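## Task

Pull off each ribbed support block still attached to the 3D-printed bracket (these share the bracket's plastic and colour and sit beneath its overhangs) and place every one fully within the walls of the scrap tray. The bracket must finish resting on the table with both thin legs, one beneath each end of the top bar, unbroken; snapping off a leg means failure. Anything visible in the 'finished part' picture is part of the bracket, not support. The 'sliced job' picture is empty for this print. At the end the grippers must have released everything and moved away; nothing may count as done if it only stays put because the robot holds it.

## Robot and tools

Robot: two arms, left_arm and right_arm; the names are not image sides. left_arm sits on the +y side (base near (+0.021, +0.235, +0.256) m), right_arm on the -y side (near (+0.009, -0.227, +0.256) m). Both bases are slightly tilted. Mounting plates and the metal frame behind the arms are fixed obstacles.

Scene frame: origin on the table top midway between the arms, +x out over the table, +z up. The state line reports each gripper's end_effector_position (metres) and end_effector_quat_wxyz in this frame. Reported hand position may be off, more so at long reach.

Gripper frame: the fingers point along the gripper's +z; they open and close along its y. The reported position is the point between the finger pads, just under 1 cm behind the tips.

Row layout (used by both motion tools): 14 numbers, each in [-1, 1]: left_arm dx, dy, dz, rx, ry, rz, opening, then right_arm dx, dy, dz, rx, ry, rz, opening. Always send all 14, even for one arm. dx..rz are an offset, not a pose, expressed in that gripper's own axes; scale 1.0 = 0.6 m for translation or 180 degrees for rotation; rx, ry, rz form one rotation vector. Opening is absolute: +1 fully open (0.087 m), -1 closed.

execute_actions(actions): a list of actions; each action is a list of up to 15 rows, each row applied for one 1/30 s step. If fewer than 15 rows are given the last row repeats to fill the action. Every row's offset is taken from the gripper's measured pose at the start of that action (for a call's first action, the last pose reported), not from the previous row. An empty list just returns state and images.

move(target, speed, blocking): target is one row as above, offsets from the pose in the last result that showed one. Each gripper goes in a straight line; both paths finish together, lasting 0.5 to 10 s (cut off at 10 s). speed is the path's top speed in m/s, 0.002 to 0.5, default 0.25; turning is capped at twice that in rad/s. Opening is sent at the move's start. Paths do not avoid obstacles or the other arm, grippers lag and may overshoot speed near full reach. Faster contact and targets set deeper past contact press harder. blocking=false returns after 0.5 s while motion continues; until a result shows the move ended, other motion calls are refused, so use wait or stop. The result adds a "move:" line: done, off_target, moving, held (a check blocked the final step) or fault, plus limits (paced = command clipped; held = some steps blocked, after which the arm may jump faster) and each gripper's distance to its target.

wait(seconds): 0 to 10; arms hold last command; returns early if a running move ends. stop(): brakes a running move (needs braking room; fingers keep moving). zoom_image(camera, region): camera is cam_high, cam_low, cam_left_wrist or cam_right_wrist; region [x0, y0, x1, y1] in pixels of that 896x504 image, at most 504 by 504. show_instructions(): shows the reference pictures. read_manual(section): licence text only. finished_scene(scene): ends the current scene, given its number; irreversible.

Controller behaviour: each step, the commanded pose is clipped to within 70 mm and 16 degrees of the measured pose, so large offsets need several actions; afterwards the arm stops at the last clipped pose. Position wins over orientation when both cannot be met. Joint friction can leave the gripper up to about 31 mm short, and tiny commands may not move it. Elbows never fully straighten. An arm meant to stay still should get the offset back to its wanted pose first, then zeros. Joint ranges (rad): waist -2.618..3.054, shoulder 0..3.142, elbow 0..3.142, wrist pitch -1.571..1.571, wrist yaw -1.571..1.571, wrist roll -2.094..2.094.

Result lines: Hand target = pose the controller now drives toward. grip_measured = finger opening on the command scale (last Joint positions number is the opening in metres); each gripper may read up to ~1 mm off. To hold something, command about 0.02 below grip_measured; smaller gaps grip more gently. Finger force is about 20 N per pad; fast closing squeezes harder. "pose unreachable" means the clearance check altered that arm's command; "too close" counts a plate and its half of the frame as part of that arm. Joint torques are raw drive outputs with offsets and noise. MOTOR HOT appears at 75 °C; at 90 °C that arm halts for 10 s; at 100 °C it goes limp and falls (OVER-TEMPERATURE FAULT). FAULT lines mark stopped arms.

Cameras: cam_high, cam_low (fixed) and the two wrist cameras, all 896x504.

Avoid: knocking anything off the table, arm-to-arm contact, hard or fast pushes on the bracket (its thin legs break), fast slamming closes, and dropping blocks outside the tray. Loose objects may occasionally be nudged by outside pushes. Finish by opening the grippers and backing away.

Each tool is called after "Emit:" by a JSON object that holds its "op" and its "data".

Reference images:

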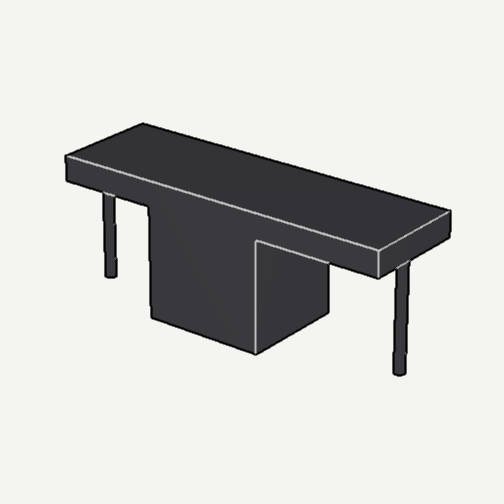

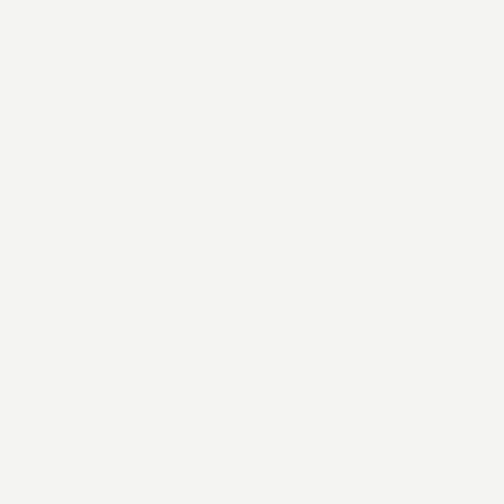

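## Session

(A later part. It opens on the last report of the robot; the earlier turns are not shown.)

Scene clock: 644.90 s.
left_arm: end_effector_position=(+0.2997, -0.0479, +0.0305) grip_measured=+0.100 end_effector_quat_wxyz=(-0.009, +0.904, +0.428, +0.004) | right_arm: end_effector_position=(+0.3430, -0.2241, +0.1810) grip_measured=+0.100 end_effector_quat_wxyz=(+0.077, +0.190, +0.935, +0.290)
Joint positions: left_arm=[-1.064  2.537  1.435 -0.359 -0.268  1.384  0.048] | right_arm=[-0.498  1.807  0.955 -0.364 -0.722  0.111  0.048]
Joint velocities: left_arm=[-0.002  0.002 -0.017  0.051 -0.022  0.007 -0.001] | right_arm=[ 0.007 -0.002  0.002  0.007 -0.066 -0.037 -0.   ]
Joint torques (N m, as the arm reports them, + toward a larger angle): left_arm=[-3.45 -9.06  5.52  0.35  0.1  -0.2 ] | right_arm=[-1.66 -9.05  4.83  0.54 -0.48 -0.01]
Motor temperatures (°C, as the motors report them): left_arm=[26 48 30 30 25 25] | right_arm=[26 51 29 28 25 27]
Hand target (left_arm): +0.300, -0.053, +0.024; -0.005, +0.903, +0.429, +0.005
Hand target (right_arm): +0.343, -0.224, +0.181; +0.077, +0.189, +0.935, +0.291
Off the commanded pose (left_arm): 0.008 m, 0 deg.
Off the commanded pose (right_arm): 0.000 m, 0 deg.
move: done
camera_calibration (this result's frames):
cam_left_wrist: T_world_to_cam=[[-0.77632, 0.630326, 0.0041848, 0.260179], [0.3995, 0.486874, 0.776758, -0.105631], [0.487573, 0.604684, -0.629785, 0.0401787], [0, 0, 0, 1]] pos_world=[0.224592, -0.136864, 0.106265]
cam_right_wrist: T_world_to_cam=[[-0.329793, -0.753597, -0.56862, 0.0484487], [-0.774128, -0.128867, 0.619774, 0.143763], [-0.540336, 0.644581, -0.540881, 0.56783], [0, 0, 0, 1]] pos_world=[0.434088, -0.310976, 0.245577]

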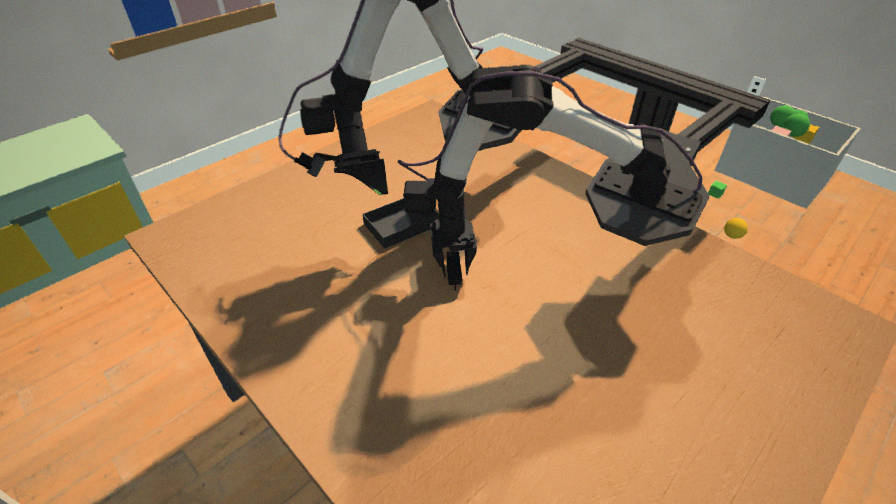

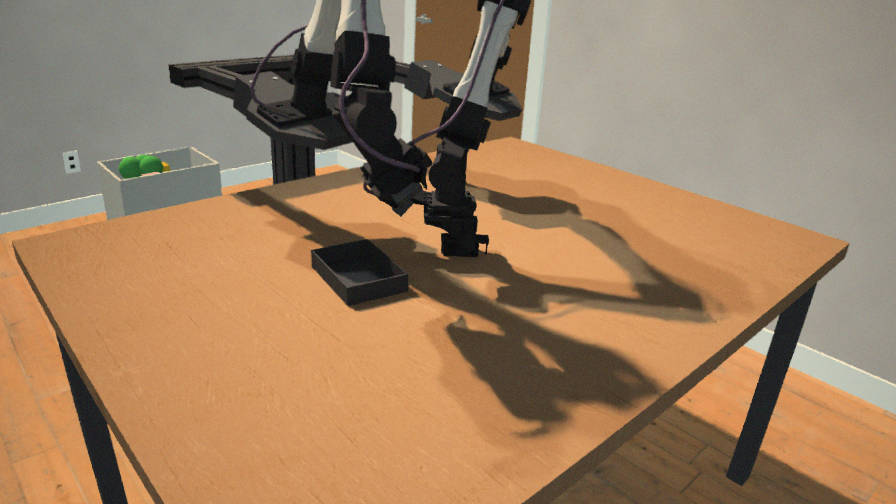

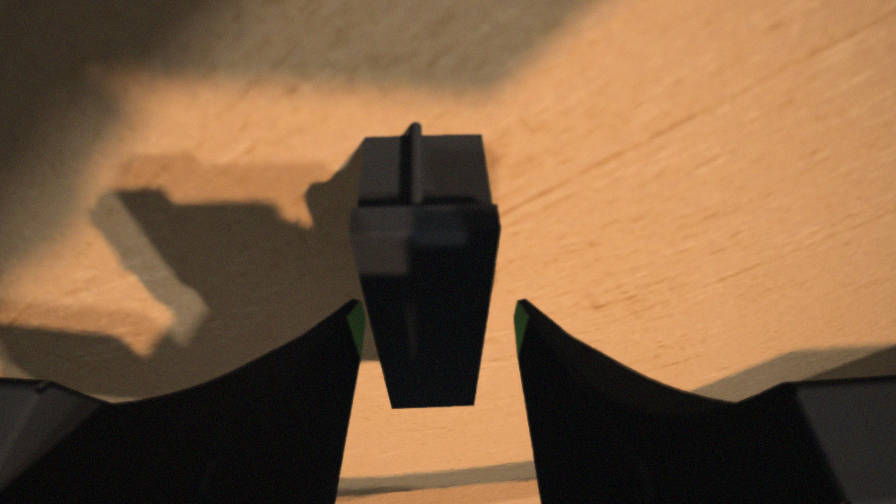

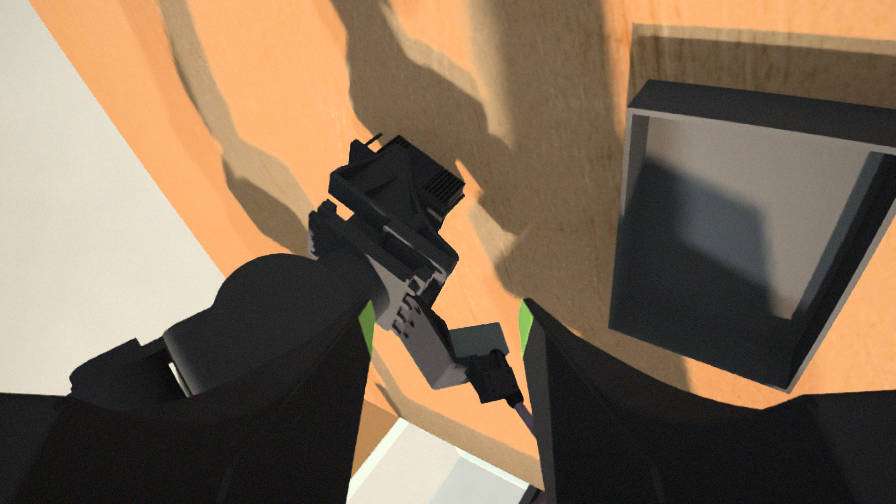

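Emit:
{"op": "execute_actions", "data": {"actions": [[[0,0,0,0,0,0,0.05,0,0,0,0,0,0,0.1],[0,0,0,0,0,0,0.0,0,0,0,0,0,0,0.1],[0,0,0,0,0,0,-0.05,0,0,0,0,0,0,0.1],[0,0,0,0,0,0,-0.1,0,0,0,0,0,0,0.1],[0,0,0,0,0,0,-0.14,0,0,0,0,0,0,0.1],[0,0,0,0,0,0,-0.17,0,0,0,0,0,0,0.1],[0,0,0,0,0,0,-0.2,0,0,0,0,0,0,0.1],[0,0,0,0,0,0,-0.22,0,0,0,0,0,0,0.1],[0,0,0,0,0,0,-0.24,0,0,0,0,0,0,0.1],[0,0,0,0,0,0,-0.26,0,0,0,0,0,0,0.1],[0,0,0,0,0,0,-0.28,0,0,0,0,0,0,0.1],[0,0,0,0,0,0,-0.3,0,0,0,0,0,0,0.1],[0,0,0,0,0,0,-0.32,0,0,0,0,0,0,0.1],[0,0,0,0,0,0,-0.34,0,0,0,0,0,0,0.1],[0,0,0,0,0,0,-0.36,0,0,0,0,0,0,0.1]]]}}

Emit:
{"op": "move", "data": {"target": [0,0,-0.1,0,0,0,-0.36,0,0,0,0,0,0,0.1], "speed": 0.08}}

Scene clock: 664.70 s.
left_arm: end_effector_position=(+0.2997, -0.0479, +0.0305) grip_measured=-0.342 end_effector_quat_wxyz=(-0.009, +0.904, +0.428, +0.004) | right_arm: end_effector_position=(+0.3430, -0.2241, +0.1810) grip_measured=+0.100 end_effector_quat_wxyz=(+0.077, +0.190, +0.935, +0.290)
Joint positions: left_arm=[-1.064  2.537  1.435 -0.359 -0.268  1.384  0.029] | right_arm=[-0.498  1.807  0.955 -0.364 -0.722  0.111  0.048]
Joint velocities: left_arm=[ 0.002  0.017  0.007 -0.051 -0.007 -0.051 -0.   ] | right_arm=[ 0.012 -0.002 -0.002 -0.007  0.066 -0.022 -0.001]
Joint torques (N m, as the arm reports them, + toward a larger angle): left_arm=[ -3.12 -10.82   3.63   0.27   0.13  -0.16] | right_arm=[-1.48 -8.98  4.8   0.55 -0.44  0.  ]
Motor temperatures (°C, as the motors report them): left_arm=[26 49 31 29 25 25] | right_arm=[26 50 29 28 25 27]
Hand target (left_arm): +0.300, -0.048, +0.031; -0.009, +0.904, +0.428, +0.004
Hand target (right_arm): +0.343, -0.224, +0.181; +0.077, +0.190, +0.935, +0.290
Off the commanded pose (left_arm): 0.000 m, 0 deg.
Off the commanded pose (right_arm): 0.000 m, 0 deg.
camera_calibration (this result's frames):
cam_left_wrist: T_world_to_cam=[[-0.77632, 0.630326, 0.0041848, 0.260179], [0.3995, 0.486874, 0.776758, -0.105631], [0.487573, 0.604684, -0.629785, 0.0401787], [0, 0, 0, 1]] pos_world=[0.224592, -0.136864, 0.106265]
cam_right_wrist: T_world_to_cam=[[-0.329793, -0.753597, -0.56862, 0.0484487], [-0.774128, -0.128867, 0.619774, 0.143763], [-0.540336, 0.644581, -0.540881, 0.56783], [0, 0, 0, 1]] pos_world=[0.434088, -0.310976, 0.245577]

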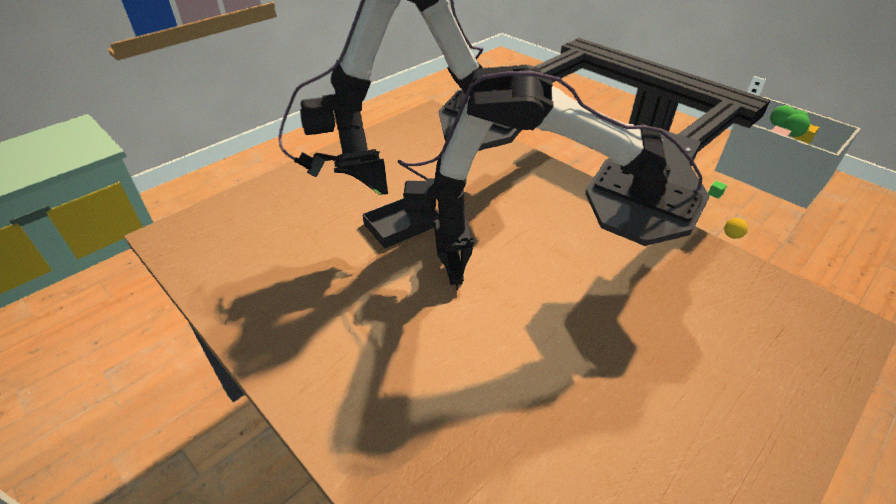

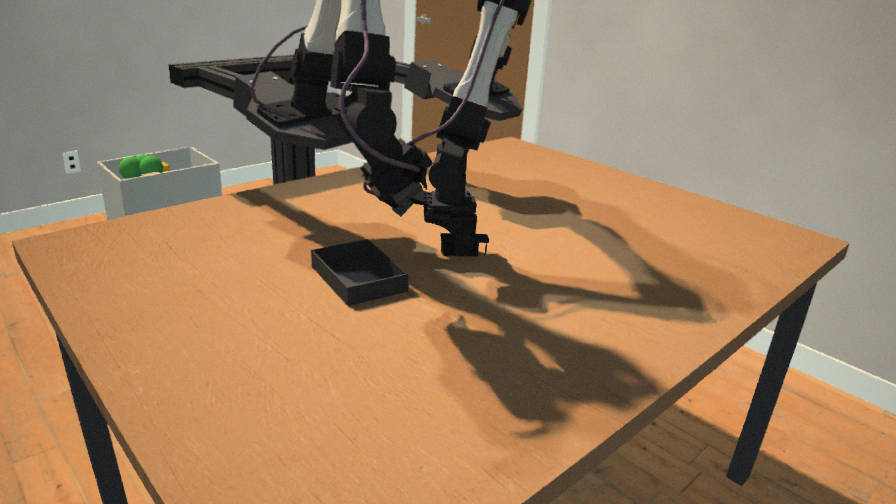

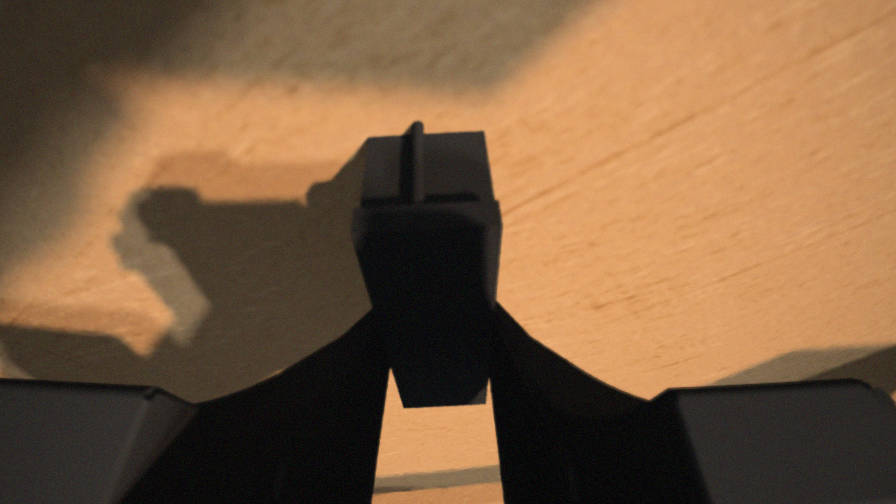

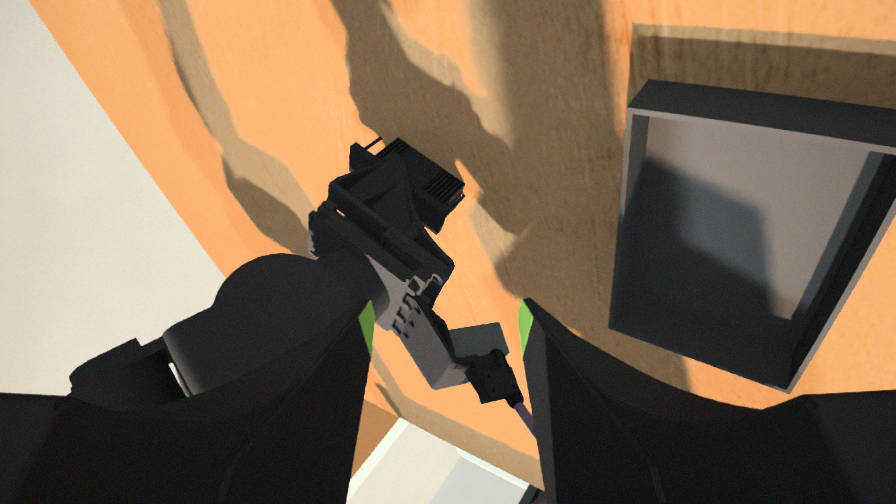

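Scene clock: 666.07 s.
left_arm: end_effector_position=(+0.3102, -0.0567, +0.0898) grip_measured=-0.342 end_effector_quat_wxyz=(+0.006, +0.902, +0.433, +0.006) | right_arm: end_effector_position=(+0.3430, -0.2241, +0.1810) grip_measured=+0.100 end_effector_quat_wxyz=(+0.077, +0.190, +0.935, +0.290)
Joint positions: left_arm=[-1.094  2.377  1.423 -0.484 -0.268  1.351  0.029] | right_arm=[-0.498  1.807  0.955 -0.364 -0.722  0.111  0.048]
Joint velocities: left_arm=[-0.022 -0.002  0.002  0.007  0.037 -0.007 -0.001] | right_arm=[ 0.007 -0.017  0.017 -0.007 -0.037 -0.037 -0.   ]
Joint torques (N m, as the arm reports them, + toward a larger angle): left_arm=[ -3.99 -11.49   2.52   0.18   0.11  -0.22] | right_arm=[-1.51 -9.    4.8   0.53 -0.47 -0.03]
Motor temperatures (°C, as the motors report them): left_arm=[26 49 31 29 25 25] | right_arm=[26 50 29 28 25 27]
Hand target (left_arm): +0.300, -0.050, +0.091; -0.009, +0.904, +0.428, +0.004
Hand target (right_arm): +0.343, -0.224, +0.181; +0.077, +0.190, +0.935, +0.290
Off the commanded pose (left_arm): 0.013 m, 2 deg.
Off the commanded pose (right_arm): 0.000 m, 0 deg.
move: off_target (left_arm)
camera_calibration (this result's frames):
cam_left_wrist: T_world_to_cam=[[-0.782924, 0.62164, -0.0243579, 0.27768], [0.381565, 0.510749, 0.770418, -0.144106], [0.491363, 0.593885, -0.637074, 0.0765924], [0, 0, 0, 1]] pos_world=[0.234754, -0.144502, 0.16658]
cam_right_wrist: T_world_to_cam=[[-0.329793, -0.753597, -0.56862, 0.0484487], [-0.774128, -0.128867, 0.619774, 0.143763], [-0.540336, 0.644581, -0.540881, 0.56783], [0, 0, 0, 1]] pos_world=[0.434088, -0.310976, 0.245577]

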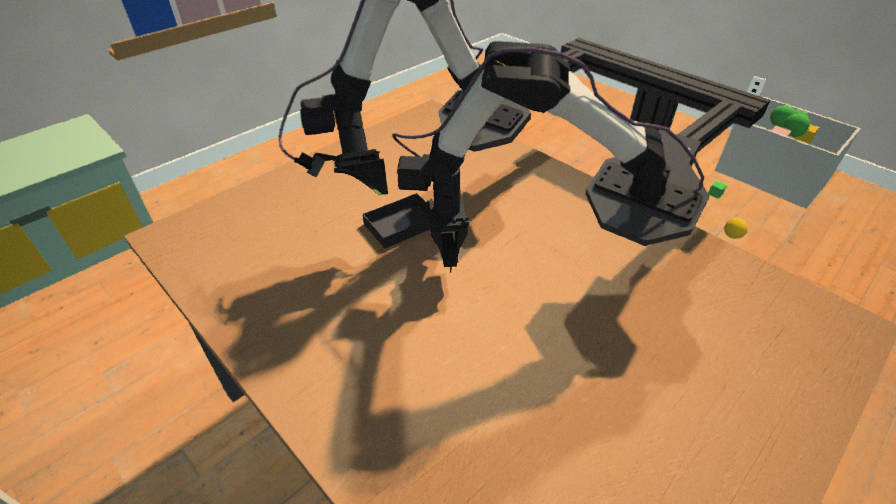

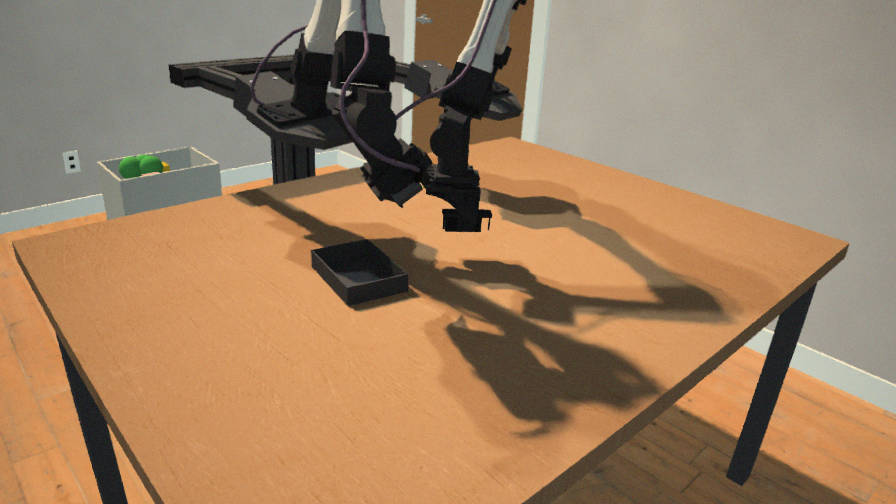

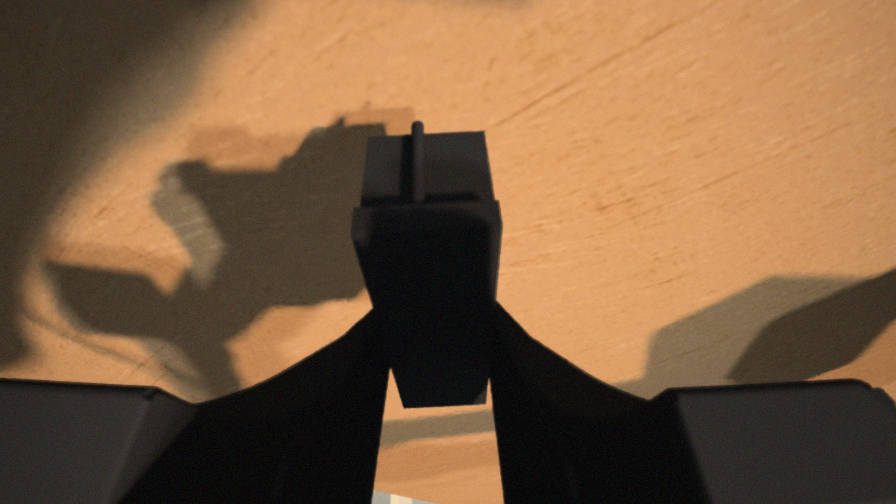

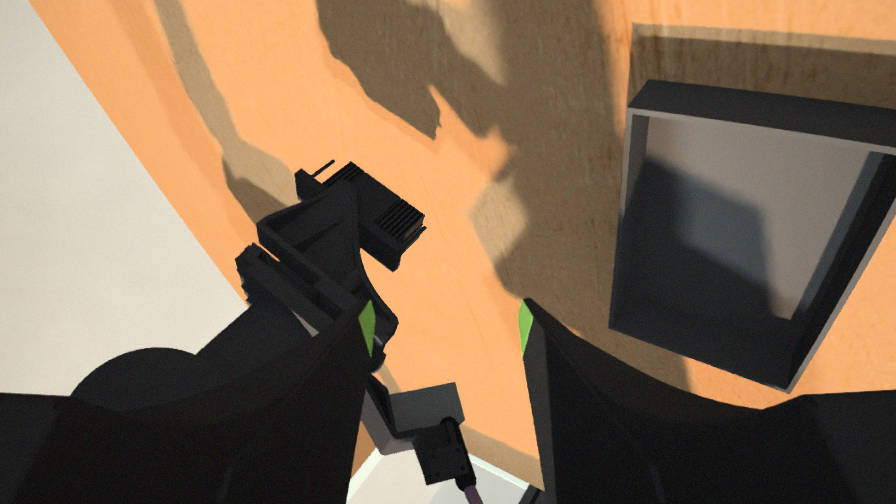

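Emit:
{"op": "move", "data": {"target": [0.0903,-0.0903,-0.2015,-0.1219,-0.36,-0.1925,-0.38,0.1755,0.2207,-0.018,-0.0535,0.2207,0.4058,0.1], "speed": 0.2}}

Scene clock: 725.37 s.
left_arm: end_effector_position=(+0.3072, +0.0190, +0.2092) grip_measured=-0.342 end_effector_quat_wxyz=(+0.383, +0.597, +0.587, -0.390) | right_arm: end_effector_position=(+0.2884, -0.0920, +0.2589) grip_measured=+0.100 end_effector_quat_wxyz=(-0.390, +0.588, +0.594, +0.388)
Joint positions: left_arm=[-0.471  1.704  0.645  0.154  0.961  1.114  0.029] | right_arm=[-0.321  1.885  0.839 -0.689 -1.199  1.09   0.048]
Joint velocities: left_arm=[-0.007 -0.002 -0.002  0.022 -0.066 -0.066  0.   ] | right_arm=[-0.012 -0.017  0.002 -0.007 -0.037  0.022 -0.001]
Joint torques (N m, as the arm reports them, + toward a larger angle): left_arm=[ 0.29 -8.05  1.96  1.1   0.73 -0.24] | right_arm=[-0.05 -9.07  0.36 -0.36 -0.71  0.13]
Motor temperatures (°C, as the motors report them): left_arm=[27 57 29 28 25 25] | right_arm=[26 48 30 28 26 27]
Hand target (left_arm): +0.304, +0.022, +0.211; +0.388, +0.592, +0.589, -0.391
Hand target (right_arm): +0.283, -0.088, +0.260; -0.396, +0.587, +0.591, +0.387
Off the commanded pose (left_arm): 0.008 m, 2 deg.
Off the commanded pose (right_arm): 0.007 m, 1 deg.
move: done
camera_calibration (this result's frames):
cam_left_wrist: T_world_to_cam=[[-0.999967, 0.00785708, 0.00219599, 0.303993], [0.00692563, 0.959824, -0.280519, 0.0528328], [-0.00431182, -0.280494, -0.959846, 0.345592], [0, 0, 0, 1]] pos_world=[0.305107, 0.0438377, 0.345868]
cam_right_wrist: T_world_to_cam=[[-0.999829, -0.00454707, 0.0179482, 0.284587], [0.0180454, -0.456305, 0.88964, -0.258207], [0.00414463, 0.889812, 0.456309, 0.102698], [0, 0, 0, 1]] pos_world=[0.288772, -0.207909, 0.177741]

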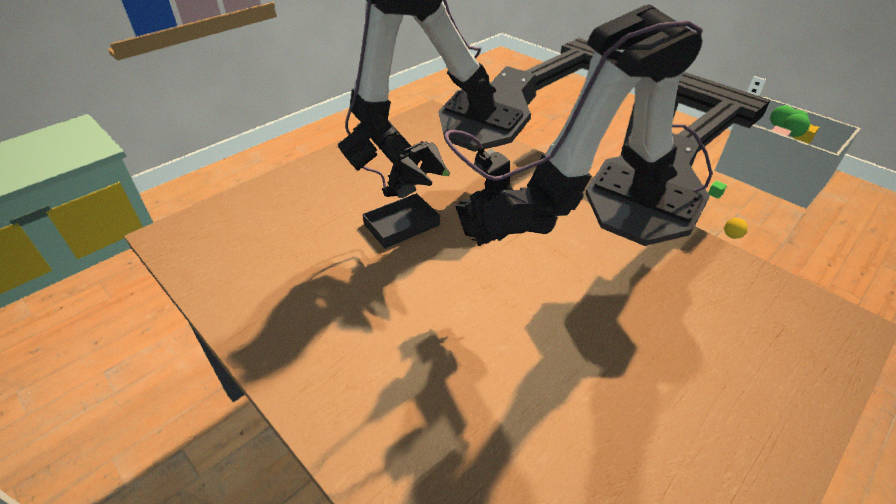

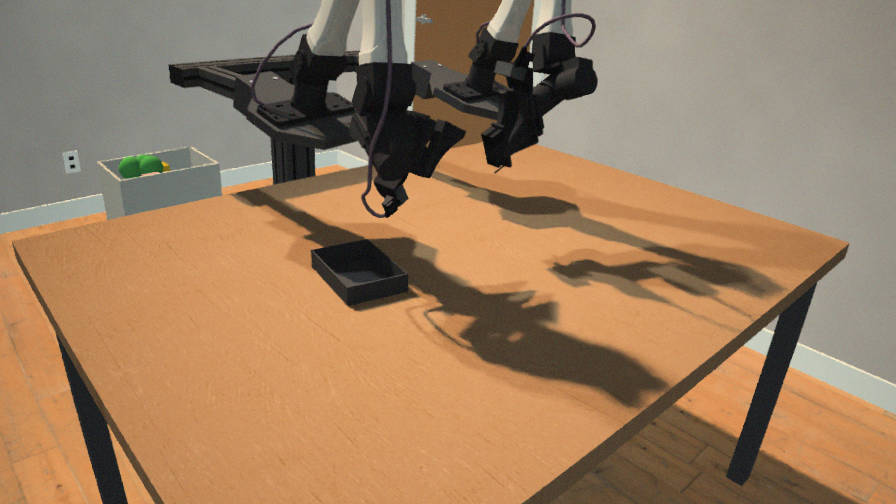

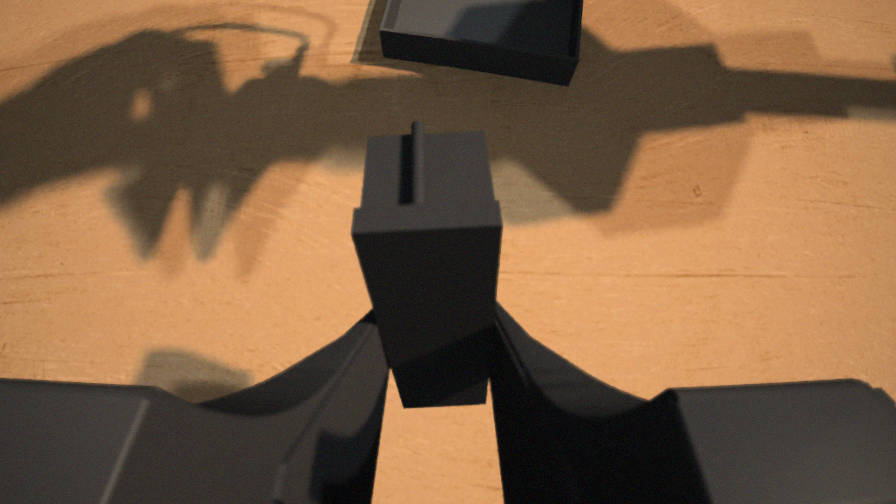

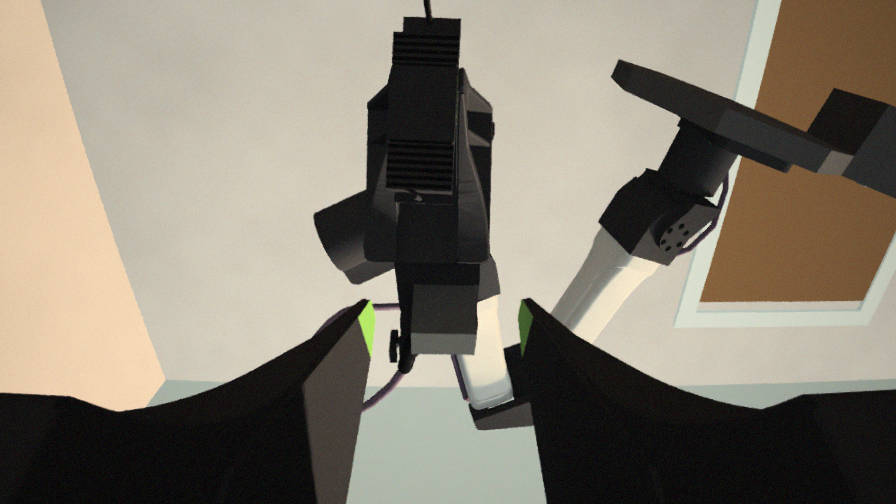

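Emit:
{"op": "zoom_image", "data": {"camera": "cam_right_wrist", "region": [330, 0, 560, 230]}}

Region (330, 0, 560, 230) of cam_right_wrist's 896x504 image, scaled by 2.191, with more detail than that image has.

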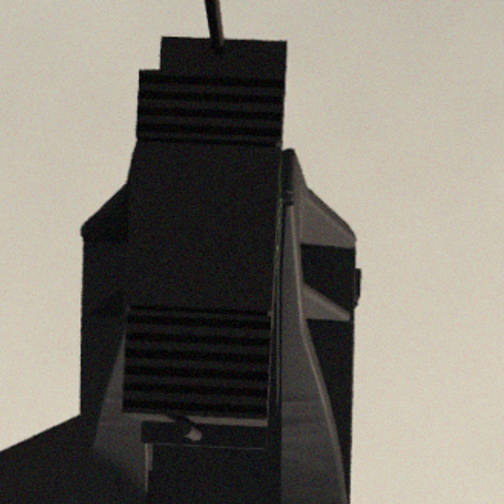

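Emit:
{"op": "move", "data": {"target": [0,0,0,0,0,0,-0.38,0.039,0.026,0.105,0.0195,0,0.0045,0.1], "speed": 0.08}}

Scene clock: 758.27 s.
left_arm: end_effector_position=(+0.3074, +0.0188, +0.2095) grip_measured=-0.342 end_effector_quat_wxyz=(+0.384, +0.596, +0.587, -0.391) | right_arm: end_effector_position=(+0.3106, -0.0268, +0.2570) grip_measured=+0.100 end_effector_quat_wxyz=(-0.408, +0.577, +0.601, +0.373)
Joint positions: left_arm=[-0.471  1.704  0.645  0.158  0.963  1.112  0.029] | right_arm=[-0.08   1.85   0.818 -0.241 -1.177  1.611  0.048]
Joint velocities: left_arm=[-0.007 -0.017 -0.007 -0.007 -0.037 -0.081 -0.   ] | right_arm=[-0.002  0.007 -0.017  0.007 -0.007  0.081  0.   ]
Joint torques (N m, as the arm reports them, + toward a larger angle): left_arm=[-0.69 -6.71  4.09  0.95  0.57 -0.14] | right_arm=[ 0.41 -9.62  1.13  0.38 -0.52  0.12]
Motor temperatures (°C, as the motors report them): left_arm=[26 52 29 30 26 25] | right_arm=[25 48 28 28 26 27]
Hand target (left_arm): +0.307, +0.019, +0.209; +0.383, +0.597, +0.587, -0.390
Hand target (right_arm): +0.304, -0.025, +0.256; -0.410, +0.580, +0.601, +0.366
Off the commanded pose (left_arm): 0.000 m, 0 deg.
Off the commanded pose (right_arm): 0.008 m, 1 deg.
move: done
camera_calibration (this result's frames):
cam_left_wrist: T_world_to_cam=[[-0.999973, 0.00718138, 0.00160629, 0.304387], [0.00643638, 0.959347, -0.282157, 0.0536121], [-0.00356726, -0.282139, -0.959367, 0.345504], [0, 0, 0, 1]] pos_world=[0.305266, 0.0438615, 0.346103]
cam_right_wrist: T_world_to_cam=[[-0.997762, -0.0509507, 0.0433085, 0.29873], [0.0619384, -0.460058, 0.885726, -0.239825], [-0.0252039, 0.886426, 0.462184, 0.0529551], [0, 0, 0, 1]] pos_world=[0.31425, -0.142054, 0.175006]

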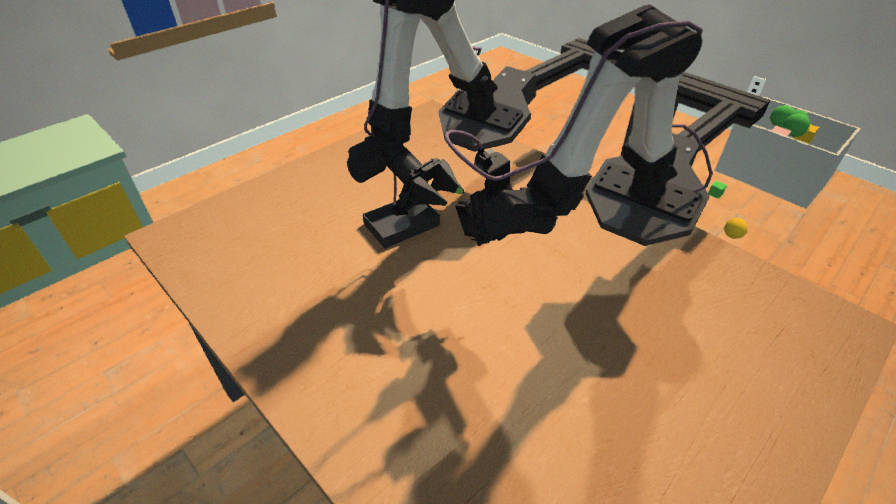

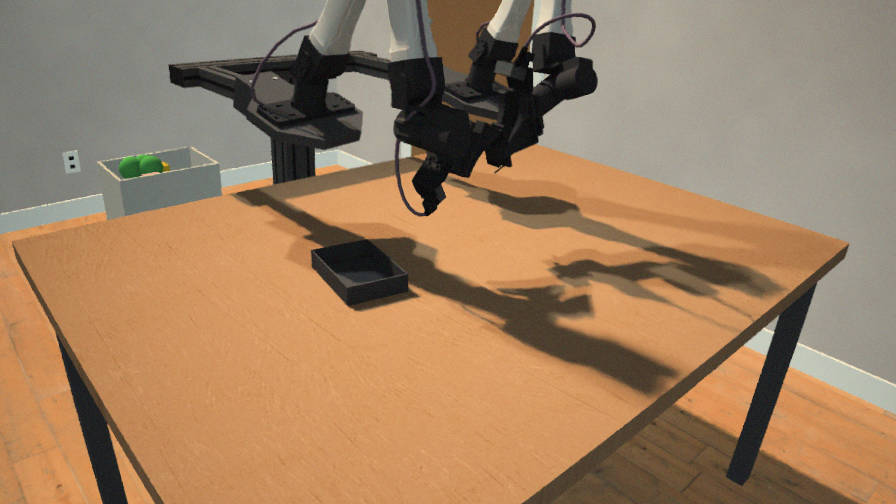

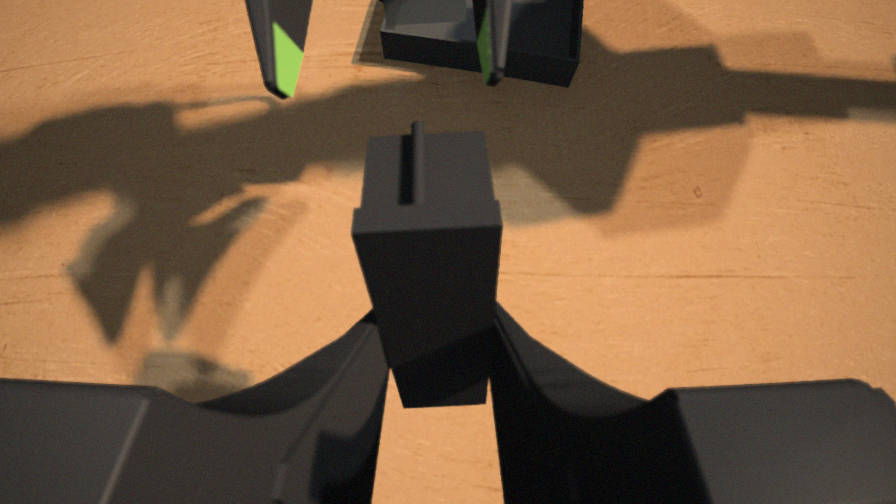

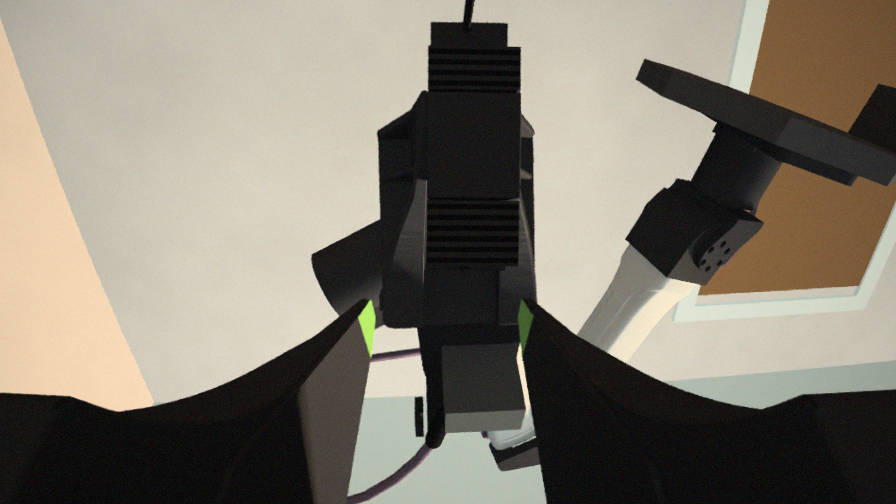

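Emit:
{"op": "zoom_image", "data": {"camera": "cam_right_wrist", "region": [350, 0, 600, 360]}}

Region (350, 0, 600, 360) of cam_right_wrist's 896x504 image, scaled by 1.400, with more detail than that image has; it fills the left 350 columns of this view, and the rest is white.

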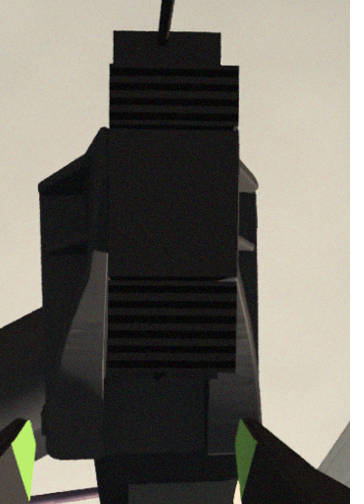

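Emit:
{"op": "move", "data": {"target": [0,0,0,0,0,0,-0.38,-0.001,-0.0215,0.052,0,0,0.012,0.35], "speed": 0.04}}

Scene clock: 782.47 s.
left_arm: end_effector_position=(+0.3074, +0.0188, +0.2095) grip_measured=-0.342 end_effector_quat_wxyz=(+0.384, +0.596, +0.587, -0.391) | right_arm: end_effector_position=(+0.3057, -0.0007, +0.2505) grip_measured=+0.350 end_effector_quat_wxyz=(-0.409, +0.582, +0.593, +0.378)
Joint positions: left_arm=[-0.471  1.704  0.645  0.158  0.963  1.112  0.029] | right_arm=[ 0.011  1.85   0.721  0.089 -1.148  1.869  0.059]
Joint velocities: left_arm=[-0.007  0.002 -0.022 -0.051  0.007 -0.037  0.001] | right_arm=[-0.007 -0.007  0.002  0.081 -0.007  0.007  0.   ]
Joint torques (N m, as the arm reports them, + toward a larger angle): left_arm=[-0.8  -6.82  4.11  0.96  0.59 -0.16] | right_arm=[ 0.65 -7.82  0.95  0.72 -0.52  0.11]
Motor temperatures (°C, as the motors report them): left_arm=[26 49 29 29 26 25] | right_arm=[26 48 28 28 26 27]
Hand target (left_arm): +0.307, +0.019, +0.209; +0.384, +0.596, +0.587, -0.391
Hand target (right_arm): +0.296, +0.001, +0.245; -0.415, +0.589, +0.590, +0.365
Off the commanded pose (left_arm): 0.000 m, 0 deg.
Off the commanded pose (right_arm): 0.012 m, 2 deg.
move: off_target (right_arm)
camera_calibration (this result's frames):
cam_left_wrist: T_world_to_cam=[[-0.999973, 0.00718138, 0.00160629, 0.304387], [0.00643638, 0.959347, -0.282157, 0.0536121], [-0.00356726, -0.282139, -0.959367, 0.345504], [0, 0, 0, 1]] pos_world=[0.305266, 0.0438615, 0.346103]
cam_right_wrist: T_world_to_cam=[[-0.998285, -0.0335636, 0.0479665, 0.294422], [0.0581155, -0.469304, 0.881122, -0.219492], [-0.00706272, 0.882398, 0.47045, 0.0250421], [0, 0, 0, 1]] pos_world=[0.306849, -0.115224, 0.167496]

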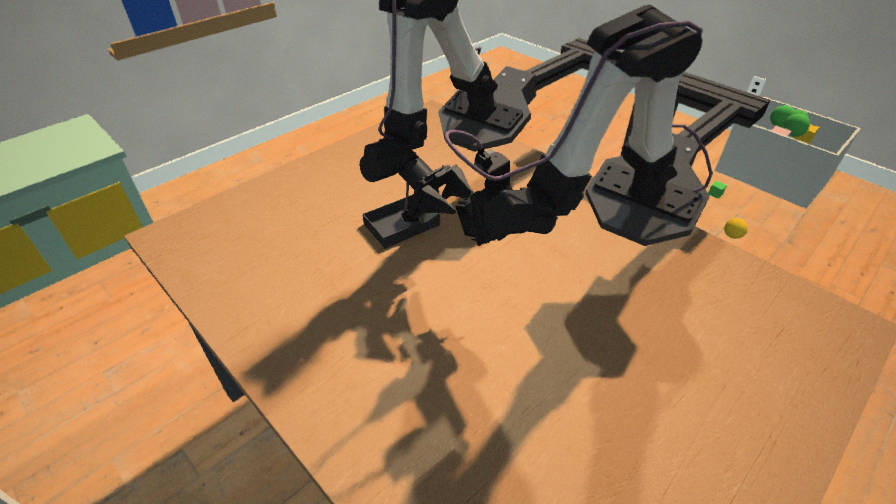

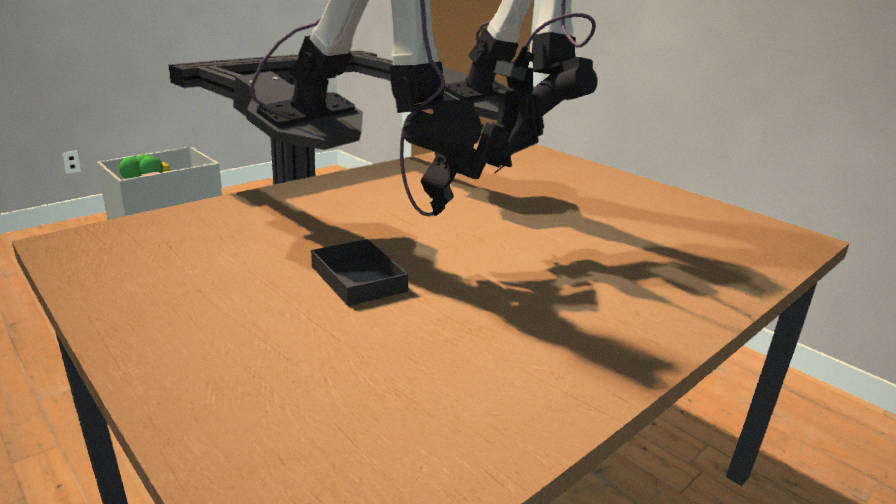

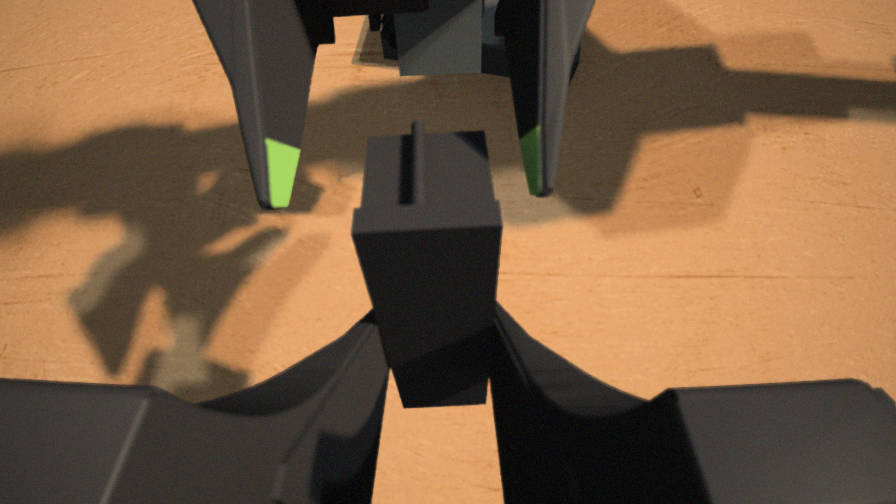

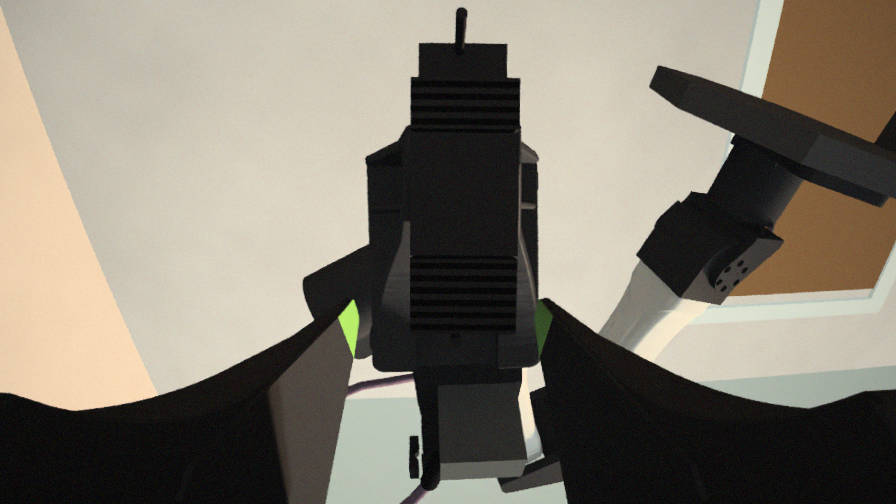

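Emit:
{"op": "move", "data": {"target": [0,0,0,0,0,0,-0.38,-0.0137,-0.024,0.0212,0,0,0.008,0.35], "speed": 0.03}}

Scene clock: 791.97 s.
left_arm: end_effector_position=(+0.3074, +0.0188, +0.2095) grip_measured=-0.342 end_effector_quat_wxyz=(+0.384, +0.596, +0.587, -0.391) | right_arm: end_effector_position=(+0.3006, +0.0059, +0.2465) grip_measured=+0.350 end_effector_quat_wxyz=(-0.407, +0.581, +0.590, +0.386)
Joint positions: left_arm=[-0.471  1.704  0.645  0.158  0.963  1.112  0.029] | right_arm=[ 0.036  1.864  0.67   0.24  -1.14   1.951  0.059]
Joint velocities: left_arm=[-0.007 -0.002 -0.007  0.022 -0.007  0.022  0.001] | right_arm=[-0.017 -0.002  0.007  0.037  0.022  0.022  0.   ]
Joint torques (N m, as the arm reports them, + toward a larger angle): left_arm=[-0.74 -6.8   4.14  0.97  0.59 -0.16] | right_arm=[ 0.93 -6.87  0.72  0.87 -0.52  0.12]
Motor temperatures (°C, as the motors report them): left_arm=[26 48 29 29 26 25] | right_arm=[26 47 27 28 26 27]
Hand target (left_arm): +0.307, +0.019, +0.209; +0.384, +0.596, +0.587, -0.391
Hand target (right_arm): +0.291, +0.007, +0.239; -0.414, +0.589, +0.586, +0.372
Off the commanded pose (left_arm): 0.000 m, 0 deg.
Off the commanded pose (right_arm): 0.013 m, 2 deg.
move: off_target (right_arm)
camera_calibration (this result's frames):
cam_left_wrist: T_world_to_cam=[[-0.999973, 0.00718138, 0.00160629, 0.304387], [0.00643638, 0.959347, -0.282157, 0.0536121], [-0.00356726, -0.282139, -0.959367, 0.345504], [0, 0, 0, 1]] pos_world=[0.305266, 0.0438615, 0.346103]
cam_right_wrist: T_world_to_cam=[[-0.999022, -0.0231434, 0.0376719, 0.292399], [0.0441563, -0.479115, 0.876641, -0.207199], [-0.00223927, 0.877447, 0.479668, 0.0174166], [0, 0, 0, 1]] pos_world=[0.301301, -0.107787, 0.16227]

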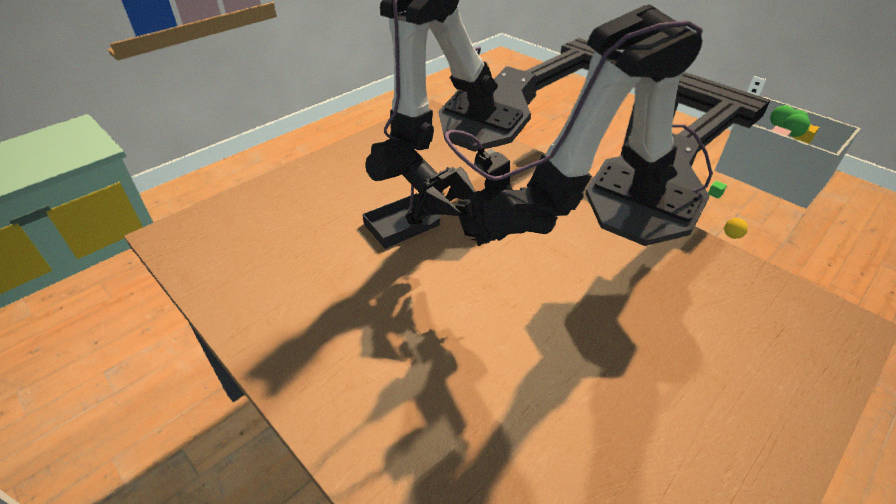

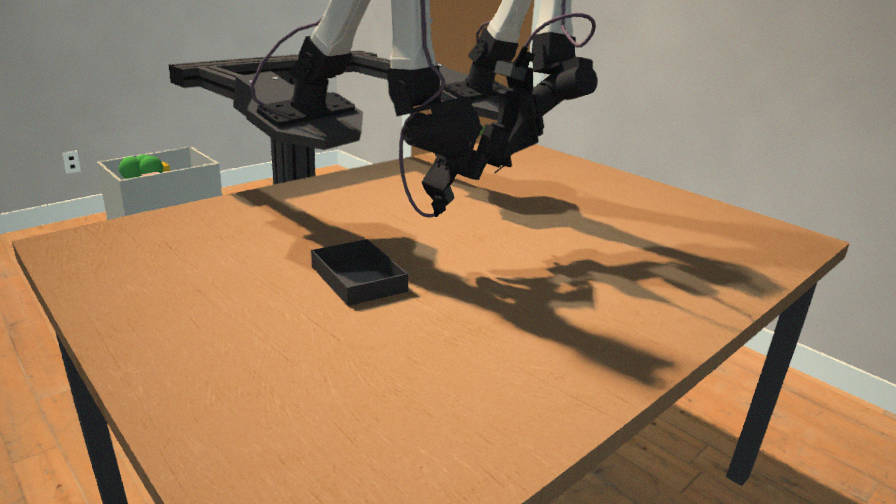

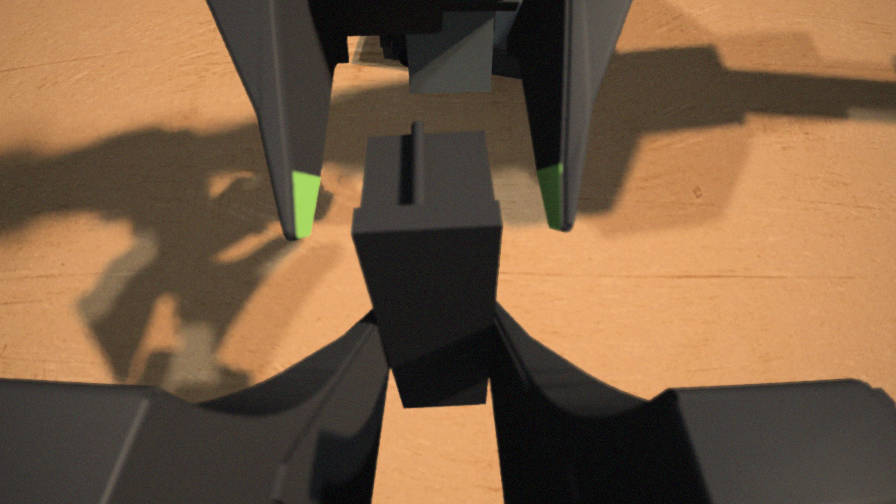

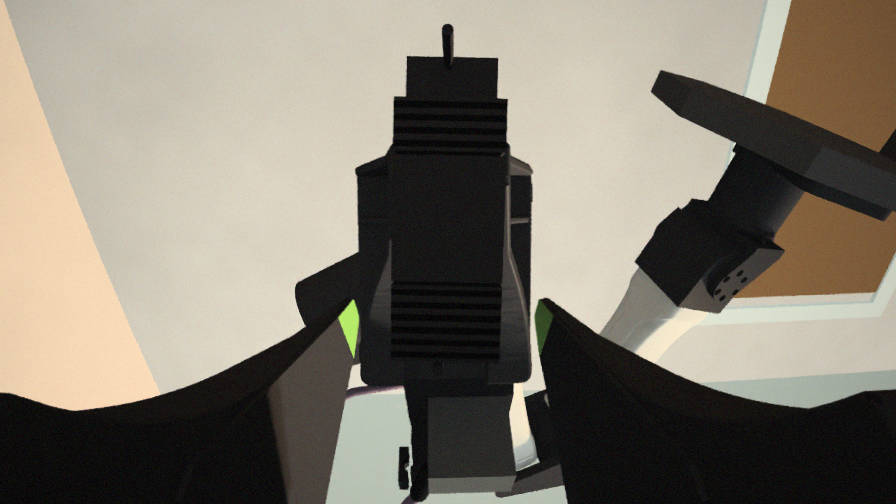

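Emit:
{"op": "zoom_image", "data": {"camera": "cam_right_wrist", "region": [320, 40, 580, 400]}}

Emit:
{"op": "zoom_image", "data": {"camera": "cam_left_wrist", "region": [260, 100, 600, 330]}}

Region (320, 40, 580, 400) of cam_right_wrist's 896x504 image, scaled by 1.400, with more detail than that image has.

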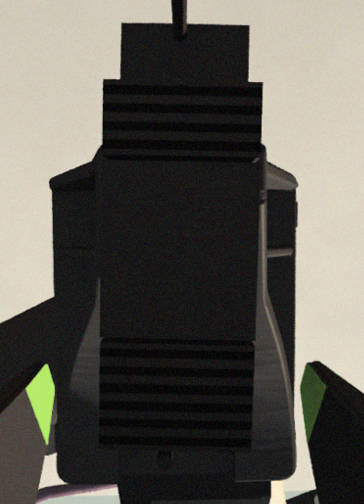

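Region (260, 100, 600, 330) of cam_left_wrist's 896x504 image, scaled by 1.482, with more detail than that image has; it fills the top 341 rows of this view, and the rest is white.

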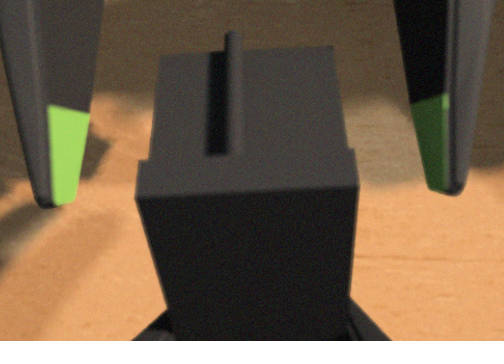

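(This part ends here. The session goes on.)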